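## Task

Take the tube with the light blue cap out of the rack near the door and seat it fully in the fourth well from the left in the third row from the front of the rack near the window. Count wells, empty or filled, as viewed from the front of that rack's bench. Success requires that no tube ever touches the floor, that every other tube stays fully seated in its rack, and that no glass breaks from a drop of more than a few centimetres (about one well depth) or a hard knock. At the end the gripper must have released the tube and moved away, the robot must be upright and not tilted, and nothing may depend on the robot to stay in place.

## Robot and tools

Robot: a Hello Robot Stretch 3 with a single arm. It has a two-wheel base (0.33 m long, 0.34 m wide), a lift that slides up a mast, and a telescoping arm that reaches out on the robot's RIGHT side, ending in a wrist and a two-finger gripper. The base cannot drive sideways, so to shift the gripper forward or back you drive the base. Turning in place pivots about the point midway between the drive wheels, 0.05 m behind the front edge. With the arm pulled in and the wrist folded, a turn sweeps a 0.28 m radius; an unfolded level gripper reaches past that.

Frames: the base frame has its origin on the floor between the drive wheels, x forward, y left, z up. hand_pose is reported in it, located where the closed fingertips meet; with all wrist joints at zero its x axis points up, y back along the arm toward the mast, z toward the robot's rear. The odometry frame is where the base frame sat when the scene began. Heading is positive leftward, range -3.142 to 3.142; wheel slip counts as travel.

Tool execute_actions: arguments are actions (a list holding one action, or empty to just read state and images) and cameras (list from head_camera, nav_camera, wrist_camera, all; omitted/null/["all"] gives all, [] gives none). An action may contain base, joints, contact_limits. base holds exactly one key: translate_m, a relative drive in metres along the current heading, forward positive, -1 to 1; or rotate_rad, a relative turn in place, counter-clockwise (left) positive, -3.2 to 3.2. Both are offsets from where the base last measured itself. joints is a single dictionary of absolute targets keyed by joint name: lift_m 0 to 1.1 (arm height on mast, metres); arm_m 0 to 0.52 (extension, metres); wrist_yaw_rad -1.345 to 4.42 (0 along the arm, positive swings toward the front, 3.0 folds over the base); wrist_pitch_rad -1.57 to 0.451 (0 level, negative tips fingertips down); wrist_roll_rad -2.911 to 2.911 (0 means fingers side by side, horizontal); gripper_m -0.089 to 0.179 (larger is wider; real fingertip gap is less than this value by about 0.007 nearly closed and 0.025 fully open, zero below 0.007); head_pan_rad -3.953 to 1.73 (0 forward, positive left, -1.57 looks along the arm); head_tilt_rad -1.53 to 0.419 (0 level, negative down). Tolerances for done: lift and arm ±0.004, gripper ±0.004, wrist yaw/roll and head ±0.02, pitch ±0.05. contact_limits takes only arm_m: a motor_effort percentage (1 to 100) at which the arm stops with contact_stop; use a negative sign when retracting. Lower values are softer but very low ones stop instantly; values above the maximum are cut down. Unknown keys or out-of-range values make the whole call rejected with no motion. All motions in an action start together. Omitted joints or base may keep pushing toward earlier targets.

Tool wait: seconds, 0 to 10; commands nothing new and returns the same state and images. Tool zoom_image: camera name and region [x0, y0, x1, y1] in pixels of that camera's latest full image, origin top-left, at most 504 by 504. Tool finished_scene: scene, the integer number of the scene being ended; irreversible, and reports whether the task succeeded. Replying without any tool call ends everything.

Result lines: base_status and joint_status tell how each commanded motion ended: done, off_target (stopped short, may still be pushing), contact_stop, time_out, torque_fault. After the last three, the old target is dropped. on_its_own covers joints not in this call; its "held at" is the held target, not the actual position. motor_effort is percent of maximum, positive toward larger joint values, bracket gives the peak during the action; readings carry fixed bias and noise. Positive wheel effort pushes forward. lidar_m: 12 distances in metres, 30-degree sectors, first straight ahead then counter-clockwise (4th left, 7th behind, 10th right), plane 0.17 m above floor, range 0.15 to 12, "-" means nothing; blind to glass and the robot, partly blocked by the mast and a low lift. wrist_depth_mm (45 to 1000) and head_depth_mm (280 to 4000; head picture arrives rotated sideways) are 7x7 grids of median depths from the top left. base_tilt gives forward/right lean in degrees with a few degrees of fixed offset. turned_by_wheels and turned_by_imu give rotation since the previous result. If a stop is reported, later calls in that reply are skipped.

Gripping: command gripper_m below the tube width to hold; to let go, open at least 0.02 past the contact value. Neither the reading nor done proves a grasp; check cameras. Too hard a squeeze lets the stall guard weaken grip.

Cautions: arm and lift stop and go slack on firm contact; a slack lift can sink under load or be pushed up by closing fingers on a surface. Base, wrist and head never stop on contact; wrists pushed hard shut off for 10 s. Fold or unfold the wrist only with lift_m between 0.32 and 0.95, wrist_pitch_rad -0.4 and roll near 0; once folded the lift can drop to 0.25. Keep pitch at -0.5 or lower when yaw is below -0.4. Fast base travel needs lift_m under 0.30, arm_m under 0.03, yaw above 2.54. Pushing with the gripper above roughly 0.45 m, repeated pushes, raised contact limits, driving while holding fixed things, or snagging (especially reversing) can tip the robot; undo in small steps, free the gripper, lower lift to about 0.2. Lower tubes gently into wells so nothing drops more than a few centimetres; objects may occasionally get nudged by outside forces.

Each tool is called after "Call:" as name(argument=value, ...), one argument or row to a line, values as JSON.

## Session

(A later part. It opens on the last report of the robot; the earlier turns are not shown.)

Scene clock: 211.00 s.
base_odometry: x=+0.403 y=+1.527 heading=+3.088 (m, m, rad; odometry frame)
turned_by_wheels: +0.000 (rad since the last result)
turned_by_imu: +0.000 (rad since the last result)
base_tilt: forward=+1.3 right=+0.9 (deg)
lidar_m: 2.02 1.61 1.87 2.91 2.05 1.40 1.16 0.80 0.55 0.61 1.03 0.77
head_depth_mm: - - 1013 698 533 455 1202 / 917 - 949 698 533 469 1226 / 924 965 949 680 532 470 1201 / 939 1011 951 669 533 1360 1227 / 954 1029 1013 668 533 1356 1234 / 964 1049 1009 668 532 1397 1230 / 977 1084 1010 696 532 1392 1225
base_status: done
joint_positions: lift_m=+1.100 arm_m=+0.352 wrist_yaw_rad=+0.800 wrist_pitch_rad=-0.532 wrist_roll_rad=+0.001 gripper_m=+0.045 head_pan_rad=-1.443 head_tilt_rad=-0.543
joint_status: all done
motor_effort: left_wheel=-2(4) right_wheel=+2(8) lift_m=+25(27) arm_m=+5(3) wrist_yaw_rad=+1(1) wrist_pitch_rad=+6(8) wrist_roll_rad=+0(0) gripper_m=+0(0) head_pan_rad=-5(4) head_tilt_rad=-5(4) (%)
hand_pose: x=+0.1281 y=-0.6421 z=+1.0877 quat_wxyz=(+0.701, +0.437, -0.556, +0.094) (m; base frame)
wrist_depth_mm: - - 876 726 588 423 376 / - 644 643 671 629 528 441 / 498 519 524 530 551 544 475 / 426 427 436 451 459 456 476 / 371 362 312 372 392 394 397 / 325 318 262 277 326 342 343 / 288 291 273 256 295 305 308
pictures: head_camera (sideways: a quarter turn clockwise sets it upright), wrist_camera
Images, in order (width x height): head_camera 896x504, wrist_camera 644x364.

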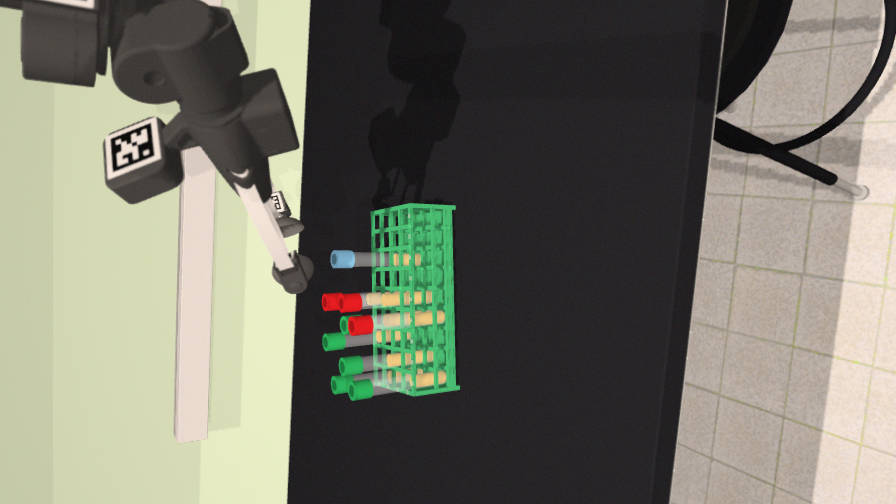

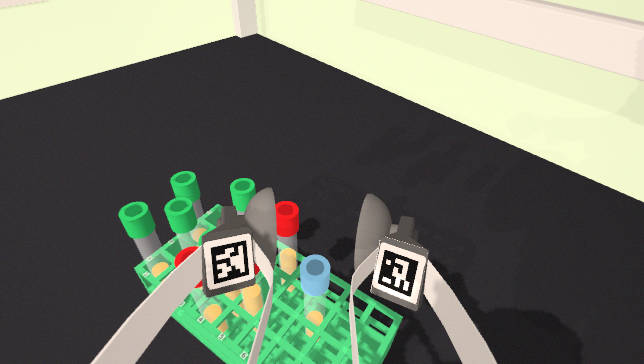

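Call:
execute_actions(
  actions=[
    {"joints":{"lift_m":1.06,"arm_m":0.355}},
  ],
  cameras=["wrist_camera"],
)

Call:
execute_actions(
  actions=[
    {"joints":{"lift_m":1.038}},
  ],
  cameras=["wrist_camera","head_camera"],
)

Scene clock: 213.03 s.
base_odometry: x=+0.403 y=+1.527 heading=+3.088 (m, m, rad; odometry frame)
turned_by_wheels: +0.000 (rad since the last result)
turned_by_imu: +0.000 (rad since the last result)
base_tilt: forward=+1.3 right=+0.9 (deg)
lidar_m: 2.02 1.61 1.87 2.90 2.05 1.41 1.16 0.80 0.55 0.61 1.03 0.77
head_depth_mm: 892 - 953 698 532 455 1201 / 914 978 896 697 533 469 1226 / 927 997 924 680 533 469 1201 / 942 1010 1079 667 533 1363 1229 / 952 1026 1011 667 533 1356 1232 / 965 1050 1012 666 532 1393 1222 / 977 1086 1012 697 532 1391 1226
base_status: not commanded
joint_positions: lift_m=+1.060 arm_m=+0.355 wrist_yaw_rad=+0.800 wrist_pitch_rad=-0.532 wrist_roll_rad=+0.001 gripper_m=+0.045 head_pan_rad=-1.443 head_tilt_rad=-0.543
joint_status: all done
motor_effort: left_wheel=-3(3) right_wheel=+3(2) lift_m=+15(22) arm_m=+5(6) wrist_yaw_rad=+1(1) wrist_pitch_rad=+6(6) wrist_roll_rad=+0(0) gripper_m=+0(1) head_pan_rad=-5(5) head_tilt_rad=-4(4) (%)
hand_pose: x=+0.1281 y=-0.6450 z=+1.0482 quat_wxyz=(+0.701, +0.437, -0.556, +0.094) (m; base frame)
wrist_depth_mm: - - 766 713 599 490 375 / 560 562 575 589 589 521 441 / 433 445 459 461 476 483 461 / 368 243 304 385 394 396 407 / 320 260 194 256 342 341 343 / 280 275 237 245 279 300 299 / 251 253 234 217 256 264 266
pictures: wrist_camera
Images, in order (width x height): wrist_camera 644x364.

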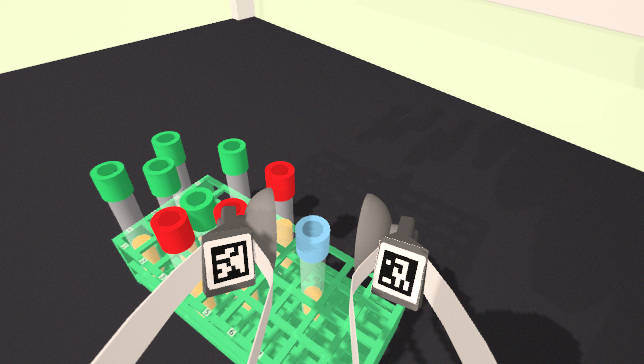

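Scene clock: 213.97 s.
base_odometry: x=+0.403 y=+1.527 heading=+3.088 (m, m, rad; odometry frame)
turned_by_wheels: +0.000 (rad since the last result)
turned_by_imu: +0.000 (rad since the last result)
base_tilt: forward=+1.3 right=+0.9 (deg)
lidar_m: 2.02 1.61 1.87 2.91 2.05 1.41 1.16 0.80 0.56 0.61 1.03 0.77
head_depth_mm: 899 - 898 698 532 456 1201 / 915 973 - 697 533 469 1231 / 931 992 988 679 532 470 1205 / 940 1015 1078 668 532 1354 1228 / 952 1027 1008 668 532 1360 1227 / 963 1047 1008 668 532 1391 1229 / 977 1086 1011 698 532 1392 1231
base_status: not commanded
joint_positions: lift_m=+1.038 arm_m=+0.355 wrist_yaw_rad=+0.800 wrist_pitch_rad=-0.532 wrist_roll_rad=+0.001 gripper_m=+0.045 head_pan_rad=-1.443 head_tilt_rad=-0.543
joint_status: all done
motor_effort: left_wheel=-2(2) right_wheel=+2(3) lift_m=+16(14) arm_m=+5(5) wrist_yaw_rad=+1(1) wrist_pitch_rad=+6(6) wrist_roll_rad=+1(0) gripper_m=+0(1) head_pan_rad=-5(5) head_tilt_rad=-5(5) (%)
hand_pose: x=+0.1280 y=-0.6450 z=+1.0262 quat_wxyz=(+0.701, +0.437, -0.556, +0.094) (m; base frame)
wrist_depth_mm: - - 711 697 578 498 425 / 493 510 526 534 551 522 456 / 406 382 404 427 433 436 450 / 343 207 183 352 363 364 372 / 293 241 242 234 316 311 314 / 258 258 218 214 255 270 275 / 230 233 223 207 234 240 244
pictures: head_camera (sideways: a quarter turn clockwise sets it upright), wrist_camera
Images, in order (width x height): head_camera 896x504, wrist_camera 644x364.

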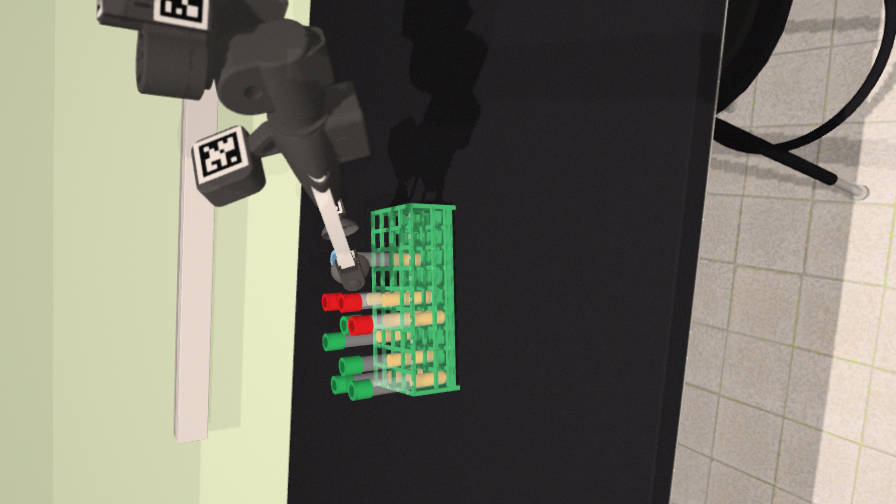

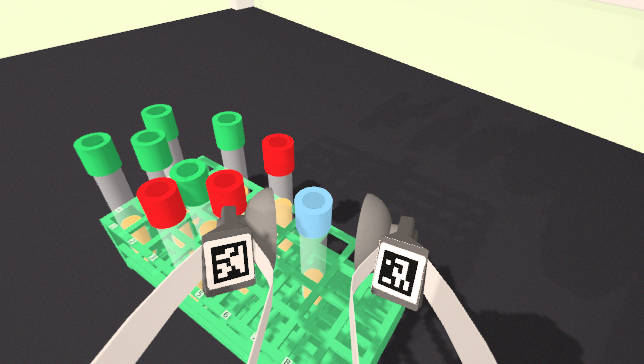

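Call:
execute_actions(
  actions=[
    {"joints":{"gripper_m":0.012}},
  ],
  cameras=["wrist_camera","head_camera"],
)

Scene clock: 215.77 s.
base_odometry: x=+0.403 y=+1.527 heading=+3.088 (m, m, rad; odometry frame)
turned_by_wheels: +0.000 (rad since the last result)
turned_by_imu: +0.000 (rad since the last result)
base_tilt: forward=+1.2 right=+0.9 (deg)
lidar_m: 2.02 1.62 1.87 2.91 2.05 1.41 1.16 0.80 0.55 0.61 1.03 0.77
head_depth_mm: 899 - 897 698 533 456 1201 / 916 975 - 697 533 468 1227 / 930 994 985 679 532 470 1202 / 942 1009 1082 670 533 1359 1233 / 954 1025 1011 668 533 1352 1229 / 968 1051 1009 668 532 1394 1226 / 975 1089 1014 697 532 1392 1233
base_status: not commanded
joint_positions: lift_m=+1.038 arm_m=+0.355 wrist_yaw_rad=+0.800 wrist_pitch_rad=-0.532 wrist_roll_rad=+0.001 gripper_m=+0.012 head_pan_rad=-1.443 head_tilt_rad=-0.543
joint_status: all done
motor_effort: left_wheel=-1(2) right_wheel=+2(2) lift_m=+16(16) arm_m=+5(5) wrist_yaw_rad=+1(1) wrist_pitch_rad=+6(6) wrist_roll_rad=+0(0) gripper_m=-2(97) head_pan_rad=-6(5) head_tilt_rad=-5(5) (%)
hand_pose: x=+0.1280 y=-0.6450 z=+1.0262 quat_wxyz=(+0.701, +0.437, -0.556, +0.094) (m; base frame)
wrist_depth_mm: - - 700 676 586 488 426 / 500 510 519 539 543 512 446 / 407 382 402 425 433 439 449 / 342 209 185 350 355 362 369 / 294 243 224 173 308 312 315 / 259 254 217 223 268 272 273 / 229 232 224 211 233 241 242
pictures: head_camera (sideways: a quarter turn clockwise sets it upright), wrist_camera
Images, in order (width x height): head_camera 896x504, wrist_camera 644x364.

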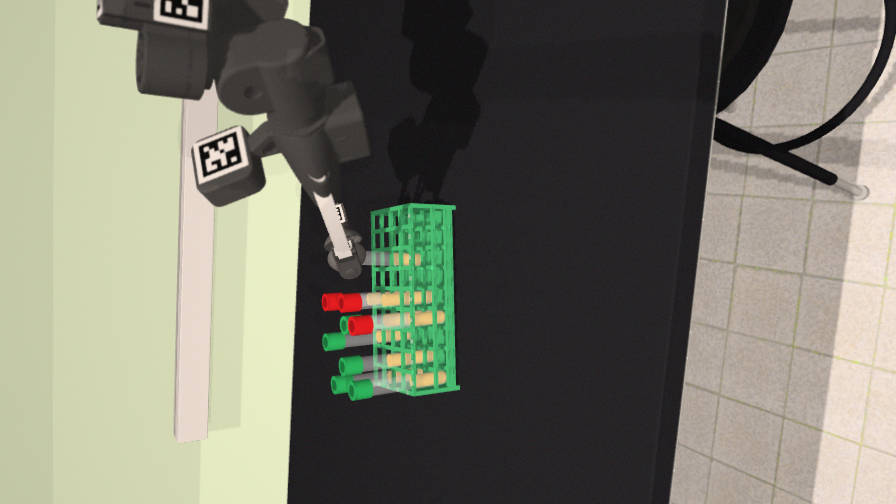

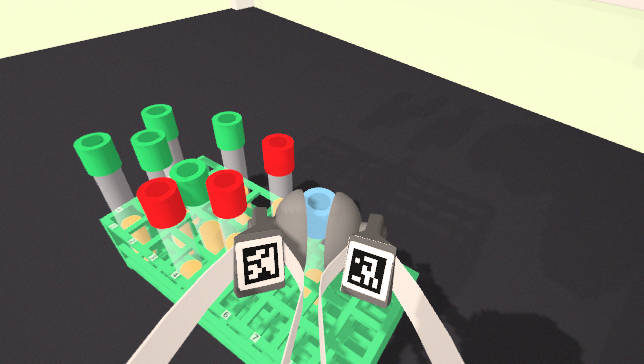

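Call:
execute_actions(
  actions=[
    {"joints":{"gripper_m":0.035}},
  ],
  cameras=[],
)

Call:
execute_actions(
  actions=[
    {"joints":{"wrist_pitch_rad":-0.47,"lift_m":1.035,"arm_m":0.353}},
  ],
  cameras=[],
)

Call:
execute_actions(
  actions=[
    {"joints":{"gripper_m":0.012}},
  ],
  cameras=["wrist_camera","head_camera"],
)

Scene clock: 218.13 s.
base_odometry: x=+0.403 y=+1.527 heading=+3.088 (m, m, rad; odometry frame)
turned_by_wheels: +0.000 (rad since the last result)
turned_by_imu: +0.000 (rad since the last result)
base_tilt: forward=+1.3 right=+0.9 (deg)
lidar_m: 2.02 1.61 1.86 2.89 2.06 1.40 1.16 0.80 0.56 0.61 1.03 0.77
head_depth_mm: 901 - 898 699 531 455 1198 / 918 971 - 698 533 470 1226 / 930 994 986 680 533 469 1203 / 937 1011 1080 667 532 1355 1231 / 953 1024 1011 668 533 1356 1234 / 966 1053 1009 668 532 1393 1225 / 975 1086 1011 695 532 1391 1227
base_status: not commanded
joint_positions: lift_m=+1.038 arm_m=+0.355 wrist_yaw_rad=+0.800 wrist_pitch_rad=-0.532 wrist_roll_rad=+0.001 gripper_m=+0.035 head_pan_rad=-1.443 head_tilt_rad=-0.543
joint_status: all done
motor_effort: left_wheel=-2(2) right_wheel=+3(3) lift_m=+16(15) arm_m=+6(5) wrist_yaw_rad=+1(1) wrist_pitch_rad=+6(6) wrist_roll_rad=+0(1) gripper_m=+1(89) head_pan_rad=-5(5) head_tilt_rad=-5(4) (%)
hand_pose: x=+0.1280 y=-0.6450 z=+1.0262 quat_wxyz=(+0.701, +0.437, -0.556, +0.094) (m; base frame)
wrist_depth_mm: - - 689 696 590 499 425 / 494 516 530 536 547 528 447 / 408 382 398 423 436 439 450 / 342 209 186 358 364 370 370 / 294 241 231 227 311 313 317 / 257 254 223 223 270 272 276 / 230 233 225 208 232 241 243
pictures: none
No camera images: the call's "cameras" was empty. Leave "cameras" out to get every camera's image.

Scene clock: 218.77 s.
base_odometry: x=+0.403 y=+1.527 heading=+3.088 (m, m, rad; odometry frame)
turned_by_wheels: +0.000 (rad since the last result)
turned_by_imu: +0.000 (rad since the last result)
base_tilt: forward=+1.3 right=+1.0 (deg)
lidar_m: 2.02 1.62 1.88 2.91 2.06 1.41 1.17 0.80 0.56 0.61 1.03 0.77
head_depth_mm: 902 - 897 696 533 455 1200 / 918 975 - 699 532 469 1225 / 928 993 988 679 533 469 1201 / 942 1010 1081 667 533 1363 1228 / 952 1031 1012 668 533 1353 1233 / 962 1054 1010 669 532 1397 1227 / 977 1086 1012 698 532 1387 1227
base_status: not commanded
joint_positions: lift_m=+1.035 arm_m=+0.353 wrist_yaw_rad=+0.800 wrist_pitch_rad=-0.491 wrist_roll_rad=+0.001 gripper_m=+0.035 head_pan_rad=-1.443 head_tilt_rad=-0.543
joint_status: all done
motor_effort: left_wheel=-3(2) right_wheel=+2(2) lift_m=+15(14) arm_m=-6(7) wrist_yaw_rad=+1(1) wrist_pitch_rad=+10(10) wrist_roll_rad=+1(0) gripper_m=-1(0) head_pan_rad=-5(5) head_tilt_rad=-4(4) (%)
hand_pose: x=+0.1324 y=-0.6481 z=+1.0319 quat_wxyz=(+0.699, +0.425, -0.565, +0.108) (m; base frame)
wrist_depth_mm: - - 789 721 577 491 407 / 550 566 567 588 600 519 438 / 430 439 440 459 462 469 458 / 356 206 231 372 377 387 392 / 305 235 219 171 329 324 329 / 266 254 221 222 278 282 286 / 234 236 214 206 239 249 250
pictures: none
No camera images: the call's "cameras" was empty. Leave "cameras" out to get every camera's image.

Scene clock: 219.47 s.
base_odometry: x=+0.403 y=+1.527 heading=+3.088 (m, m, rad; odometry frame)
turned_by_wheels: +0.000 (rad since the last result)
turned_by_imu: +0.000 (rad since the last result)
base_tilt: forward=+1.3 right=+0.9 (deg)
lidar_m: 2.02 1.61 1.87 2.90 2.05 1.40 1.16 0.80 0.55 0.61 1.03 0.77
head_depth_mm: 902 - 898 698 533 456 1205 / 914 972 - 697 532 469 1232 / 929 994 985 680 532 469 1201 / 940 1010 1080 668 533 1352 1227 / 951 1027 1011 668 532 1358 1235 / 964 1050 1011 667 532 1390 1233 / 976 1084 1012 696 532 1389 1228
base_status: not commanded
joint_positions: lift_m=+1.035 arm_m=+0.353 wrist_yaw_rad=+0.800 wrist_pitch_rad=-0.491 wrist_roll_rad=+0.001 gripper_m=+0.012 head_pan_rad=-1.443 head_tilt_rad=-0.543
joint_status: all done
motor_effort: left_wheel=-3(2) right_wheel=+2(3) lift_m=+15(15) arm_m=-7(7) wrist_yaw_rad=+1(1) wrist_pitch_rad=+10(10) wrist_roll_rad=+0(0) gripper_m=-2(89) head_pan_rad=-5(4) head_tilt_rad=-5(5) (%)
hand_pose: x=+0.1324 y=-0.6481 z=+1.0319 quat_wxyz=(+0.699, +0.425, -0.565, +0.108) (m; base frame)
wrist_depth_mm: - - 779 713 588 486 407 / 551 565 586 591 593 522 448 / 430 440 446 449 471 482 462 / 355 205 262 377 378 386 390 / 306 236 214 168 324 324 329 / 266 255 219 221 280 281 285 / 236 237 214 203 236 248 249
pictures: head_camera (sideways: a quarter turn clockwise sets it upright), wrist_camera
Images, in order (width x height): head_camera 896x504, wrist_camera 644x364.

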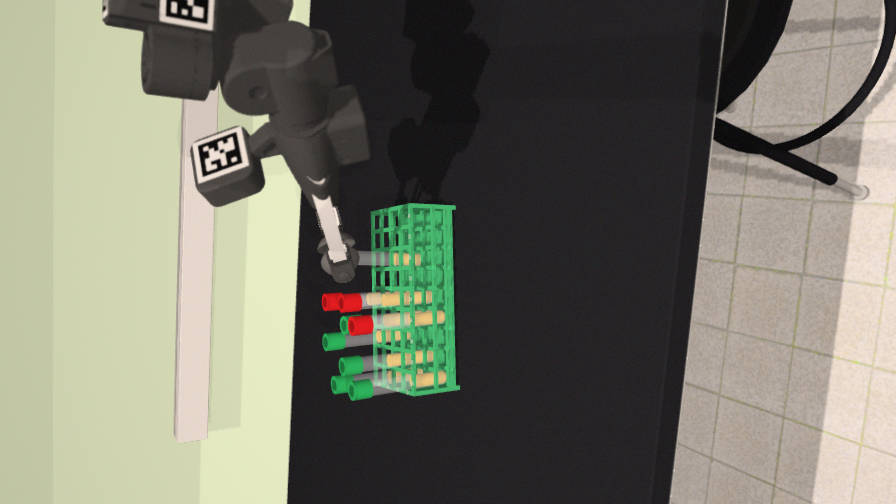

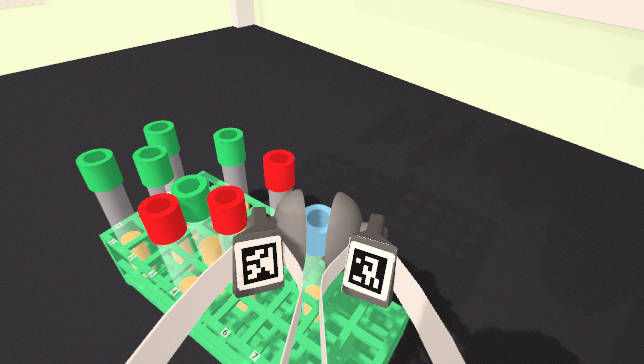

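Call:
execute_actions(
  actions=[
    {"joints":{"gripper_m":-0.015}},
  ],
  cameras=["wrist_camera"],
)

Call:
execute_actions(
  actions=[
    {"joints":{"lift_m":1.055}},
  ],
  cameras=["wrist_camera","head_camera"],
)

Scene clock: 221.07 s.
base_odometry: x=+0.403 y=+1.527 heading=+3.088 (m, m, rad; odometry frame)
turned_by_wheels: +0.000 (rad since the last result)
turned_by_imu: +0.000 (rad since the last result)
base_tilt: forward=+1.3 right=+0.9 (deg)
lidar_m: 2.02 1.61 1.86 2.90 2.06 1.41 1.17 0.80 0.56 0.61 1.03 0.77
head_depth_mm: 903 - 899 697 533 456 1201 / 917 974 - 698 533 469 1228 / 930 993 951 679 533 469 1200 / 941 1010 1080 668 533 1360 1228 / 954 1027 1014 667 533 1355 1226 / 965 1048 1007 670 531 1399 1231 / 976 1088 1012 697 532 1387 1231
base_status: not commanded
joint_positions: lift_m=+1.035 arm_m=+0.353 wrist_yaw_rad=+0.800 wrist_pitch_rad=-0.490 wrist_roll_rad=+0.001 gripper_m=-0.014 head_pan_rad=-1.443 head_tilt_rad=-0.543
joint_status: all done
motor_effort: left_wheel=-2(2) right_wheel=+2(2) lift_m=+15(16) arm_m=-7(7) wrist_yaw_rad=+1(1) wrist_pitch_rad=+10(10) wrist_roll_rad=+0(0) gripper_m=-11(98) head_pan_rad=-4(5) head_tilt_rad=-4(5) (%)
hand_pose: x=+0.1325 y=-0.6482 z=+1.0321 quat_wxyz=(+0.699, +0.425, -0.565, +0.109) (m; base frame)
wrist_depth_mm: - - 778 717 580 484 410 / 555 553 577 591 578 512 447 / 429 440 443 462 465 474 456 / 357 205 263 373 378 392 396 / 303 236 215 - 323 324 331 / 266 254 218 222 280 278 284 / 234 237 214 202 238 246 249
pictures: wrist_camera
Images, in order (width x height): wrist_camera 644x364.

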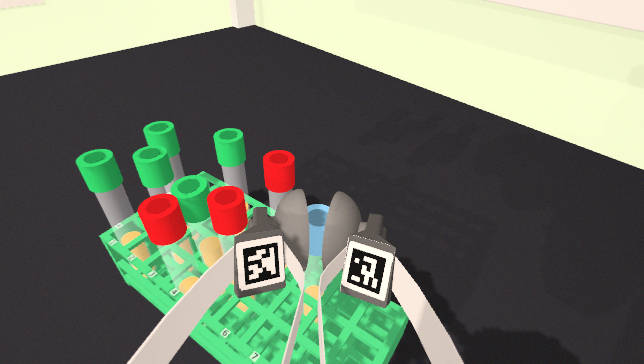

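Scene clock: 222.00 s.
base_odometry: x=+0.403 y=+1.527 heading=+3.088 (m, m, rad; odometry frame)
turned_by_wheels: +0.000 (rad since the last result)
turned_by_imu: +0.000 (rad since the last result)
base_tilt: forward=+1.4 right=+0.9 (deg)
lidar_m: 2.02 1.62 1.87 2.90 2.05 1.40 1.17 0.80 0.56 0.61 1.04 0.77
head_depth_mm: 897 - 952 700 533 455 1204 / 915 976 894 697 533 469 1227 / 927 997 952 679 532 468 1200 / 940 1010 1016 669 533 1359 1224 / 954 1022 1013 667 533 1355 1230 / 961 1048 1011 667 532 1391 1228 / 972 1089 1011 698 532 1393 1227
base_status: not commanded
joint_positions: lift_m=+1.055 arm_m=+0.353 wrist_yaw_rad=+0.800 wrist_pitch_rad=-0.490 wrist_roll_rad=+0.001 gripper_m=-0.014 head_pan_rad=-1.443 head_tilt_rad=-0.543
joint_status: all done
motor_effort: left_wheel=-3(2) right_wheel=+2(2) lift_m=+25(25) arm_m=-7(7) wrist_yaw_rad=+1(1) wrist_pitch_rad=+10(10) wrist_roll_rad=+0(0) gripper_m=-11(11) head_pan_rad=-5(5) head_tilt_rad=-4(4) (%)
hand_pose: x=+0.1325 y=-0.6482 z=+1.0515 quat_wxyz=(+0.699, +0.425, -0.565, +0.109) (m; base frame)
wrist_depth_mm: - - 834 724 584 468 360 / - 607 627 631 617 522 445 / 464 477 488 499 500 510 472 / 387 224 383 402 415 422 417 / 328 279 194 - 351 351 355 / 288 268 246 231 301 304 308 / 255 252 230 214 252 269 271
pictures: head_camera (sideways: a quarter turn clockwise sets it upright), wrist_camera
Images, in order (width x height): head_camera 896x504, wrist_camera 644x364.

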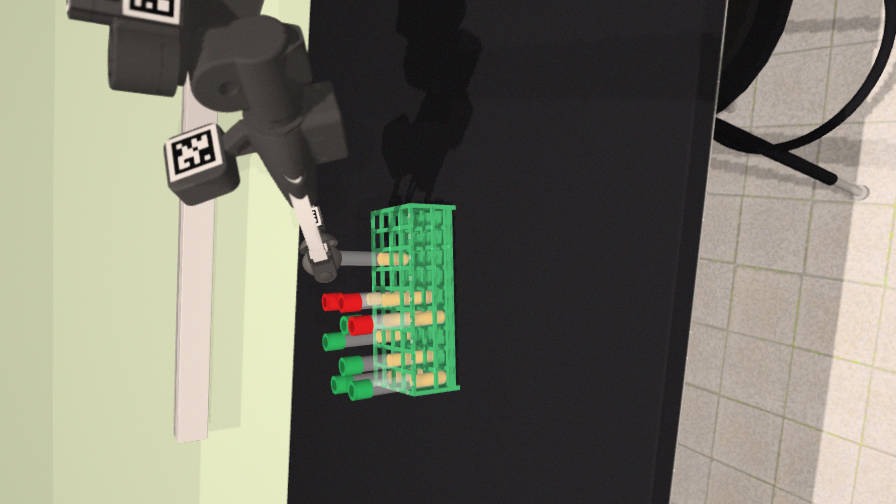

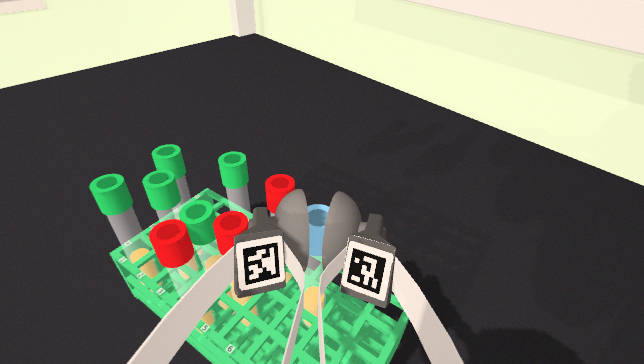

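Held. Raise to max.

Call:
execute_actions(
  actions=[
    {"joints":{"lift_m":1.1}},
  ],
  cameras=["wrist_camera","head_camera"],
)

Call:
zoom_image(
  camera="head_camera",
  region=[280,200,480,400],
)

Scene clock: 223.57 s.
base_odometry: x=+0.403 y=+1.527 heading=+3.088 (m, m, rad; odometry frame)
turned_by_wheels: +0.000 (rad since the last result)
turned_by_imu: +0.000 (rad since the last result)
base_tilt: forward=+1.2 right=+0.9 (deg)
lidar_m: 2.02 1.61 1.87 2.90 2.05 1.40 1.16 0.80 0.55 0.61 1.03 0.77
head_depth_mm: - - 1014 696 532 455 1202 / 916 - 948 698 533 469 1228 / 917 963 1008 680 532 469 1203 / 938 1008 948 668 532 1357 1225 / 950 1027 1007 671 533 1364 1225 / 963 1052 1009 669 532 1387 1226 / 980 1087 1012 698 532 1392 1228
base_status: not commanded
joint_positions: lift_m=+1.100 arm_m=+0.353 wrist_yaw_rad=+0.800 wrist_pitch_rad=-0.490 wrist_roll_rad=+0.001 gripper_m=-0.014 head_pan_rad=-1.443 head_tilt_rad=-0.543
joint_status: all done
motor_effort: left_wheel=-2(2) right_wheel=+3(2) lift_m=+25(28) arm_m=-7(7) wrist_yaw_rad=+1(1) wrist_pitch_rad=+10(10) wrist_roll_rad=+1(0) gripper_m=-11(10) head_pan_rad=-5(5) head_tilt_rad=-4(4) (%)
hand_pose: x=+0.1325 y=-0.6482 z=+1.0965 quat_wxyz=(+0.699, +0.425, -0.565, +0.109) (m; base frame)
wrist_depth_mm: - - 949 725 496 442 408 / - - 722 731 632 518 377 / 546 559 568 566 597 561 472 / 452 458 466 475 488 490 487 / 385 364 314 - 411 413 415 / 336 320 260 303 352 357 353 / 298 301 258 270 308 314 312
pictures: head_camera (sideways: a quarter turn clockwise sets it upright), wrist_camera
Images, in order (width x height): head_camera 896x504, wrist_camera 644x364.

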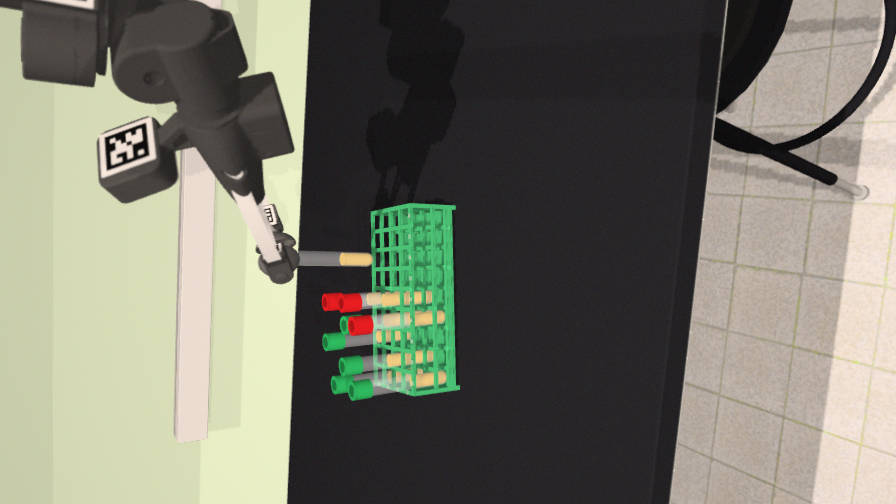

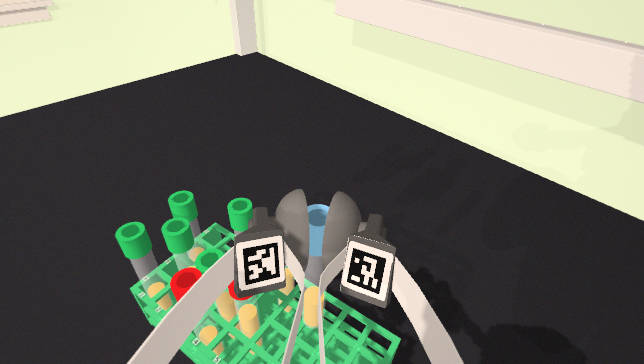

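Region (280, 200, 480, 400) of head_camera's 896x504 image, scaled by 2.520, with more detail than that image has.

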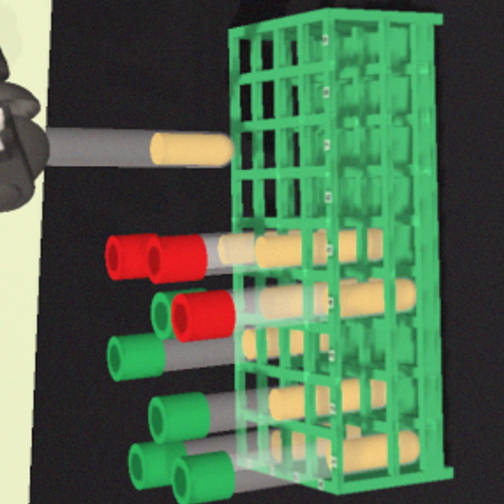

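Call:
execute_actions(
  actions=[
    {"base":{"translate_m":0.05}},
  ],
  cameras=["wrist_camera","head_camera"],
)

Call:
zoom_image(
  camera="head_camera",
  region=[280,150,480,350],
)

Scene clock: 226.13 s.
base_odometry: x=+0.353 y=+1.530 heading=+3.088 (m, m, rad; odometry frame)
turned_by_wheels: +0.000 (rad since the last result)
turned_by_imu: +0.000 (rad since the last result)
base_tilt: forward=+1.3 right=+0.9 (deg)
lidar_m: 1.97 1.57 1.81 2.91 2.13 1.46 1.21 0.84 0.58 0.62 1.03 0.72
head_depth_mm: - - 1012 699 532 455 1228 / 912 - 951 697 533 469 1202 / 917 962 1009 672 533 469 1230 / 935 1007 953 668 532 523 1235 / 950 1020 1012 668 533 1358 1229 / 961 1056 1011 696 533 1351 1228 / 968 1081 1011 698 532 1389 1226
base_status: done
joint_positions: lift_m=+1.100 arm_m=+0.353 wrist_yaw_rad=+0.800 wrist_pitch_rad=-0.490 wrist_roll_rad=+0.001 gripper_m=-0.014 head_pan_rad=-1.443 head_tilt_rad=-0.543
joint_status: not commanded
motor_effort: left_wheel=-2(5) right_wheel=+2(6) lift_m=+25(25) arm_m=-7(7) wrist_yaw_rad=+1(1) wrist_pitch_rad=+10(10) wrist_roll_rad=+0(0) gripper_m=-11(10) head_pan_rad=-5(5) head_tilt_rad=-4(4) (%)
hand_pose: x=+0.1325 y=-0.6482 z=+1.0965 quat_wxyz=(+0.699, +0.425, -0.565, +0.109) (m; base frame)
wrist_depth_mm: - - 960 731 512 430 409 / - - 723 728 617 523 374 / 552 559 571 578 598 541 465 / 450 460 469 477 476 485 480 / 384 388 398 - 408 411 417 / 333 330 273 276 353 356 361 / 299 299 222 246 310 310 318
pictures: head_camera (sideways: a quarter turn clockwise sets it upright), wrist_camera
Images, in order (width x height): head_camera 896x504, wrist_camera 644x364.

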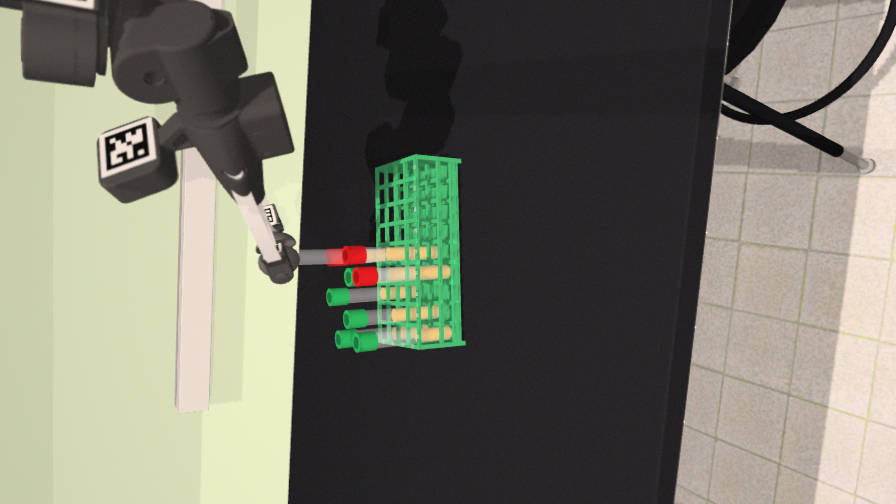

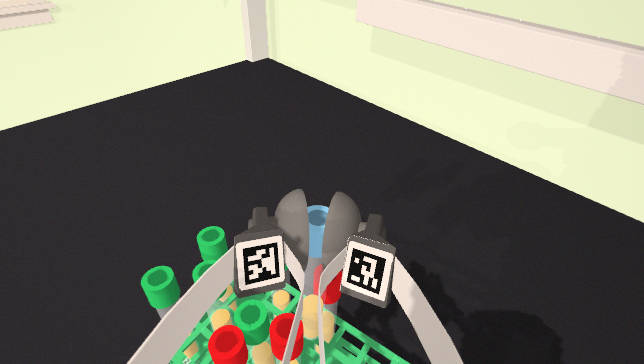

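Region (280, 150, 480, 350) of head_camera's 896x504 image, scaled by 2.520, with more detail than that image has.

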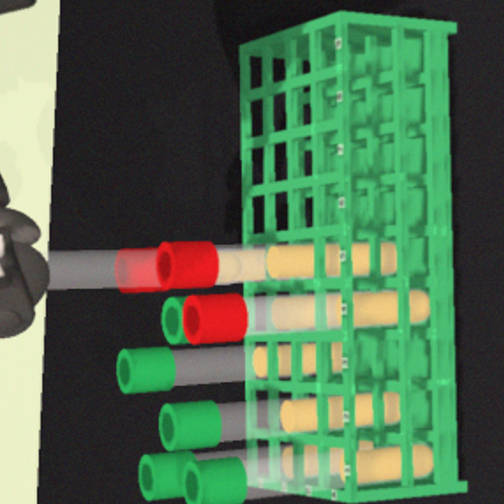

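Call:
execute_actions(
  actions=[
    {"base":{"translate_m":0.025}},
  ],
  cameras=["wrist_camera","head_camera"],
)

Call:
zoom_image(
  camera="head_camera",
  region=[280,170,440,330],
)

Scene clock: 229.27 s.
base_odometry: x=+0.328 y=+1.531 heading=+3.087 (m, m, rad; odometry frame)
turned_by_wheels: +0.000 (rad since the last result)
turned_by_imu: +0.000 (rad since the last result)
base_tilt: forward=+1.3 right=+0.9 (deg)
lidar_m: 1.94 1.55 1.77 3.55 2.18 1.48 1.24 0.87 0.60 0.62 1.03 0.70
head_depth_mm: - - 1012 697 533 455 1234 / 909 - 950 669 532 455 1173 / 910 959 1012 672 533 469 1227 / 930 1004 947 664 532 469 1224 / 946 1018 1009 668 532 1354 1229 / 958 1047 1013 696 532 1365 1228 / 969 1077 1010 696 532 1384 1231
base_status: done
joint_positions: lift_m=+1.100 arm_m=+0.353 wrist_yaw_rad=+0.800 wrist_pitch_rad=-0.490 wrist_roll_rad=+0.001 gripper_m=-0.014 head_pan_rad=-1.443 head_tilt_rad=-0.543
joint_status: not commanded
motor_effort: left_wheel=-2(6) right_wheel=+2(6) lift_m=+25(26) arm_m=-7(7) wrist_yaw_rad=+1(0) wrist_pitch_rad=+10(10) wrist_roll_rad=+0(1) gripper_m=-11(11) head_pan_rad=-5(5) head_tilt_rad=-5(4) (%)
hand_pose: x=+0.1325 y=-0.6482 z=+1.0965 quat_wxyz=(+0.699, +0.425, -0.565, +0.109) (m; base frame)
wrist_depth_mm: - - 974 711 503 437 394 / - - 730 725 619 509 375 / 554 555 558 573 602 547 463 / 453 457 460 473 483 489 477 / 386 390 402 - 409 417 417 / 333 338 273 222 351 355 366 / 298 301 242 239 312 313 317
pictures: head_camera (sideways: a quarter turn clockwise sets it upright), wrist_camera
Images, in order (width x height): head_camera 896x504, wrist_camera 644x364.

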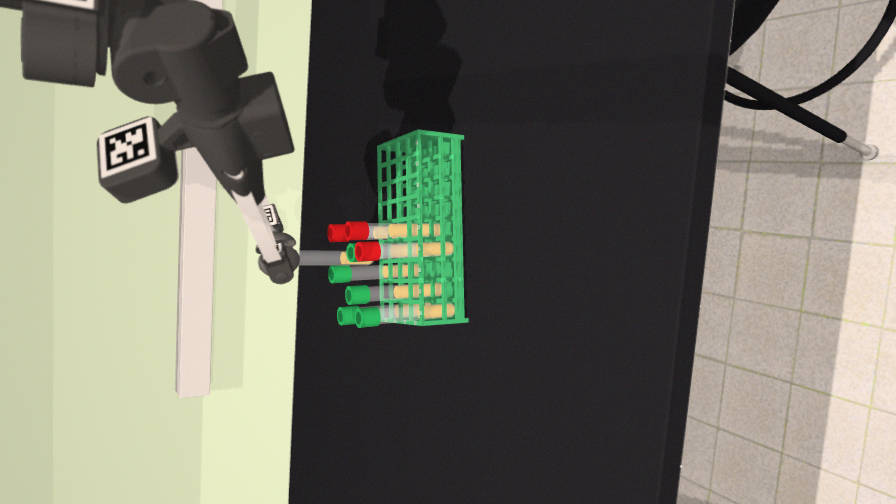

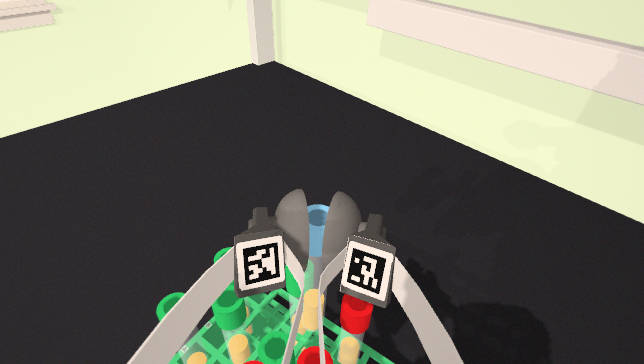

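Region (280, 170, 440, 330) of head_camera's 896x504 image, scaled by 3.150, with more detail than that image has.

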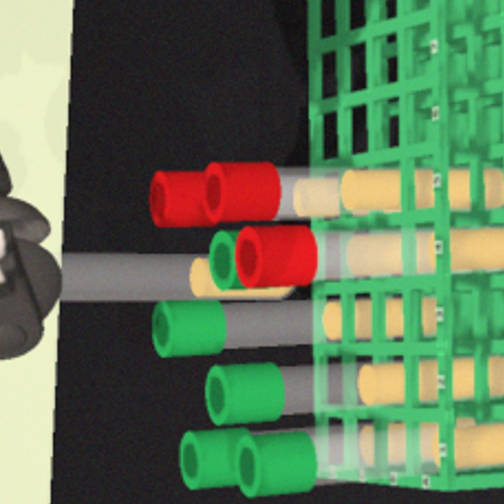

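Call:
execute_actions(
  actions=[
    {"base":{"translate_m":-0.007}},
  ],
  cameras=["wrist_camera","head_camera"],
)

Call:
zoom_image(
  camera="head_camera",
  region=[280,170,440,330],
)

Scene clock: 231.50 s.
base_odometry: x=+0.335 y=+1.531 heading=+3.087 (m, m, rad; odometry frame)
turned_by_wheels: +0.000 (rad since the last result)
turned_by_imu: +0.000 (rad since the last result)
base_tilt: forward=+1.2 right=+1.0 (deg)
lidar_m: 1.95 1.55 1.78 2.92 2.16 1.48 1.23 0.86 0.59 0.62 1.03 0.70
head_depth_mm: - - 1015 698 532 455 1231 / 909 - 950 698 532 469 1201 / 913 963 1012 672 533 469 1225 / 933 1005 949 665 533 468 1229 / 947 1016 1008 668 533 1353 1232 / 959 1054 1012 697 533 1358 1225 / 970 1082 1007 696 532 1389 1227
base_status: done
joint_positions: lift_m=+1.100 arm_m=+0.353 wrist_yaw_rad=+0.800 wrist_pitch_rad=-0.490 wrist_roll_rad=+0.001 gripper_m=-0.014 head_pan_rad=-1.443 head_tilt_rad=-0.543
joint_status: not commanded
motor_effort: left_wheel=-2(7) right_wheel=+3(4) lift_m=+25(25) arm_m=-7(7) wrist_yaw_rad=+1(1) wrist_pitch_rad=+10(9) wrist_roll_rad=+0(0) gripper_m=-11(11) head_pan_rad=-5(5) head_tilt_rad=-5(5) (%)
hand_pose: x=+0.1325 y=-0.6482 z=+1.0965 quat_wxyz=(+0.699, +0.425, -0.565, +0.109) (m; base frame)
wrist_depth_mm: - - 947 718 501 435 404 / - - 760 744 633 515 371 / 552 555 565 579 593 550 458 / 455 456 475 475 489 497 476 / 382 391 401 - 407 411 416 / 333 337 272 228 348 354 360 / 300 300 243 241 309 315 315
pictures: head_camera (sideways: a quarter turn clockwise sets it upright), wrist_camera
Images, in order (width x height): head_camera 896x504, wrist_camera 644x364.

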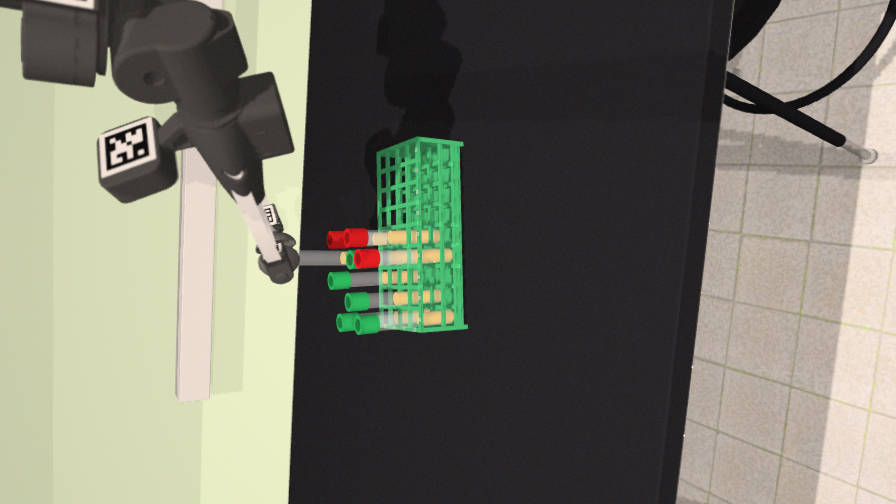

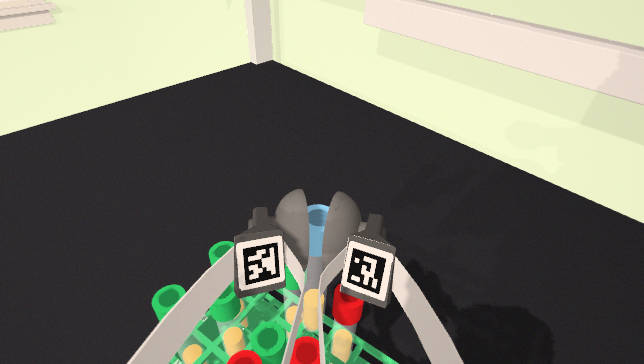

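Region (280, 170, 440, 330) of head_camera's 896x504 image, scaled by 3.150, with more detail than that image has.

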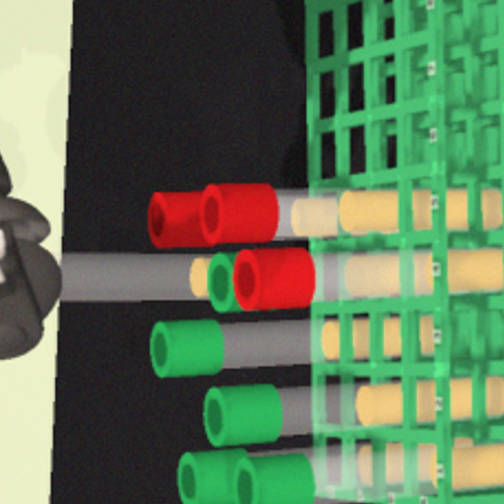

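Call:
execute_actions(
  actions=[
    {"joints":{"arm_m":0.341,"head_tilt_rad":-0.55}},
  ],
  cameras=["wrist_camera","head_camera"],
)

Call:
zoom_image(
  camera="head_camera",
  region=[280,170,440,330],
)

Call:
zoom_image(
  camera="wrist_camera",
  region=[200,200,440,364],
)

Scene clock: 235.80 s.
base_odometry: x=+0.335 y=+1.531 heading=+3.087 (m, m, rad; odometry frame)
turned_by_wheels: +0.000 (rad since the last result)
turned_by_imu: +0.000 (rad since the last result)
base_tilt: forward=+1.3 right=+1.0 (deg)
lidar_m: 1.95 1.55 1.77 2.91 2.16 1.48 1.23 0.86 0.59 0.62 1.03 0.71
head_depth_mm: - - 1016 699 533 455 1232 / 912 - 954 698 533 469 1200 / 914 960 948 673 532 469 1230 / 937 1006 950 665 532 469 1233 / 946 1020 1014 667 532 1354 1228 / 960 1054 1011 699 532 1355 1238 / 970 1081 1009 697 531 1386 1232
base_status: not commanded
joint_positions: lift_m=+1.100 arm_m=+0.341 wrist_yaw_rad=+0.800 wrist_pitch_rad=-0.490 wrist_roll_rad=+0.001 gripper_m=-0.014 head_pan_rad=-1.443 head_tilt_rad=-0.543
joint_status: all done
motor_effort: left_wheel=-3(2) right_wheel=+2(2) lift_m=+25(25) arm_m=-7(5) wrist_yaw_rad=+1(1) wrist_pitch_rad=+10(10) wrist_roll_rad=+0(0) gripper_m=-11(11) head_pan_rad=-5(4) head_tilt_rad=-4(4) (%)
hand_pose: x=+0.1325 y=-0.6362 z=+1.0965 quat_wxyz=(+0.699, +0.425, -0.565, +0.109) (m; base frame)
wrist_depth_mm: - - 954 748 518 443 403 / - - 727 740 628 524 384 / 555 564 571 577 584 542 481 / 451 453 469 472 473 487 492 / 386 391 404 - 409 416 421 / 335 340 269 266 355 355 363 / 298 298 247 225 309 317 315
pictures: head_camera (sideways: a quarter turn clockwise sets it upright), wrist_camera
Images, in order (width x height): head_camera 896x504, wrist_camera 644x364.

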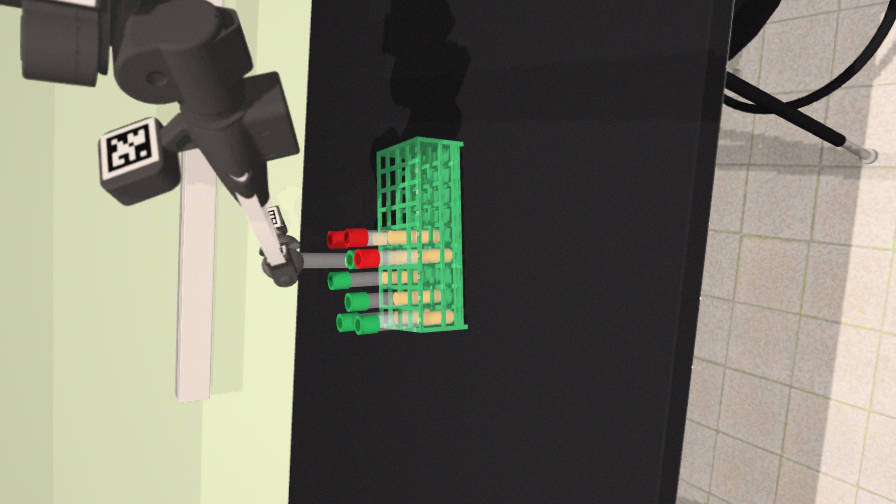

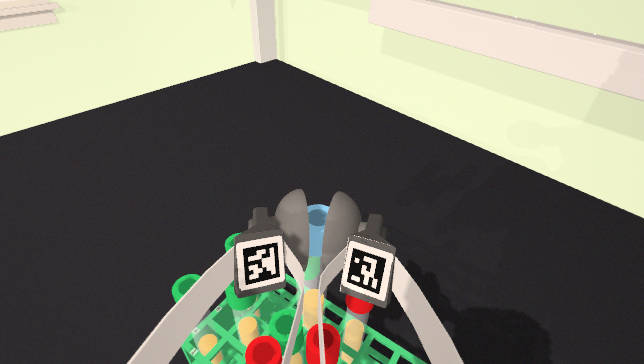

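Region (280, 170, 440, 330) of head_camera's 896x504 image, scaled by 3.150, with more detail than that image has.

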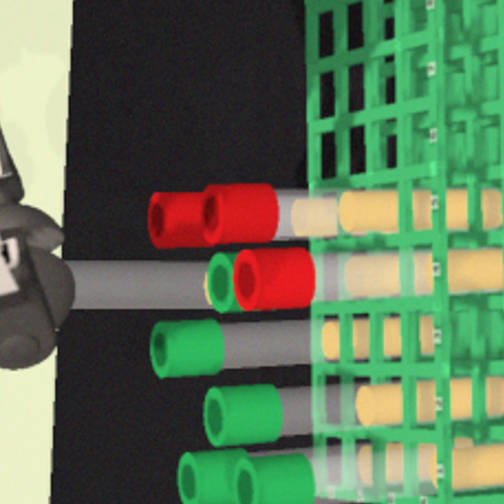

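Region (200, 200, 440, 364) of wrist_camera's 644x364 image, scaled by 2.100; it fills the top 344 rows of this view, and the rest is white.

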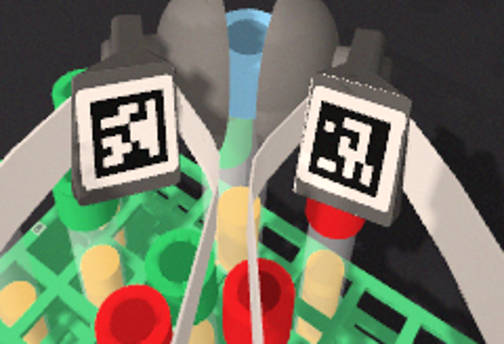

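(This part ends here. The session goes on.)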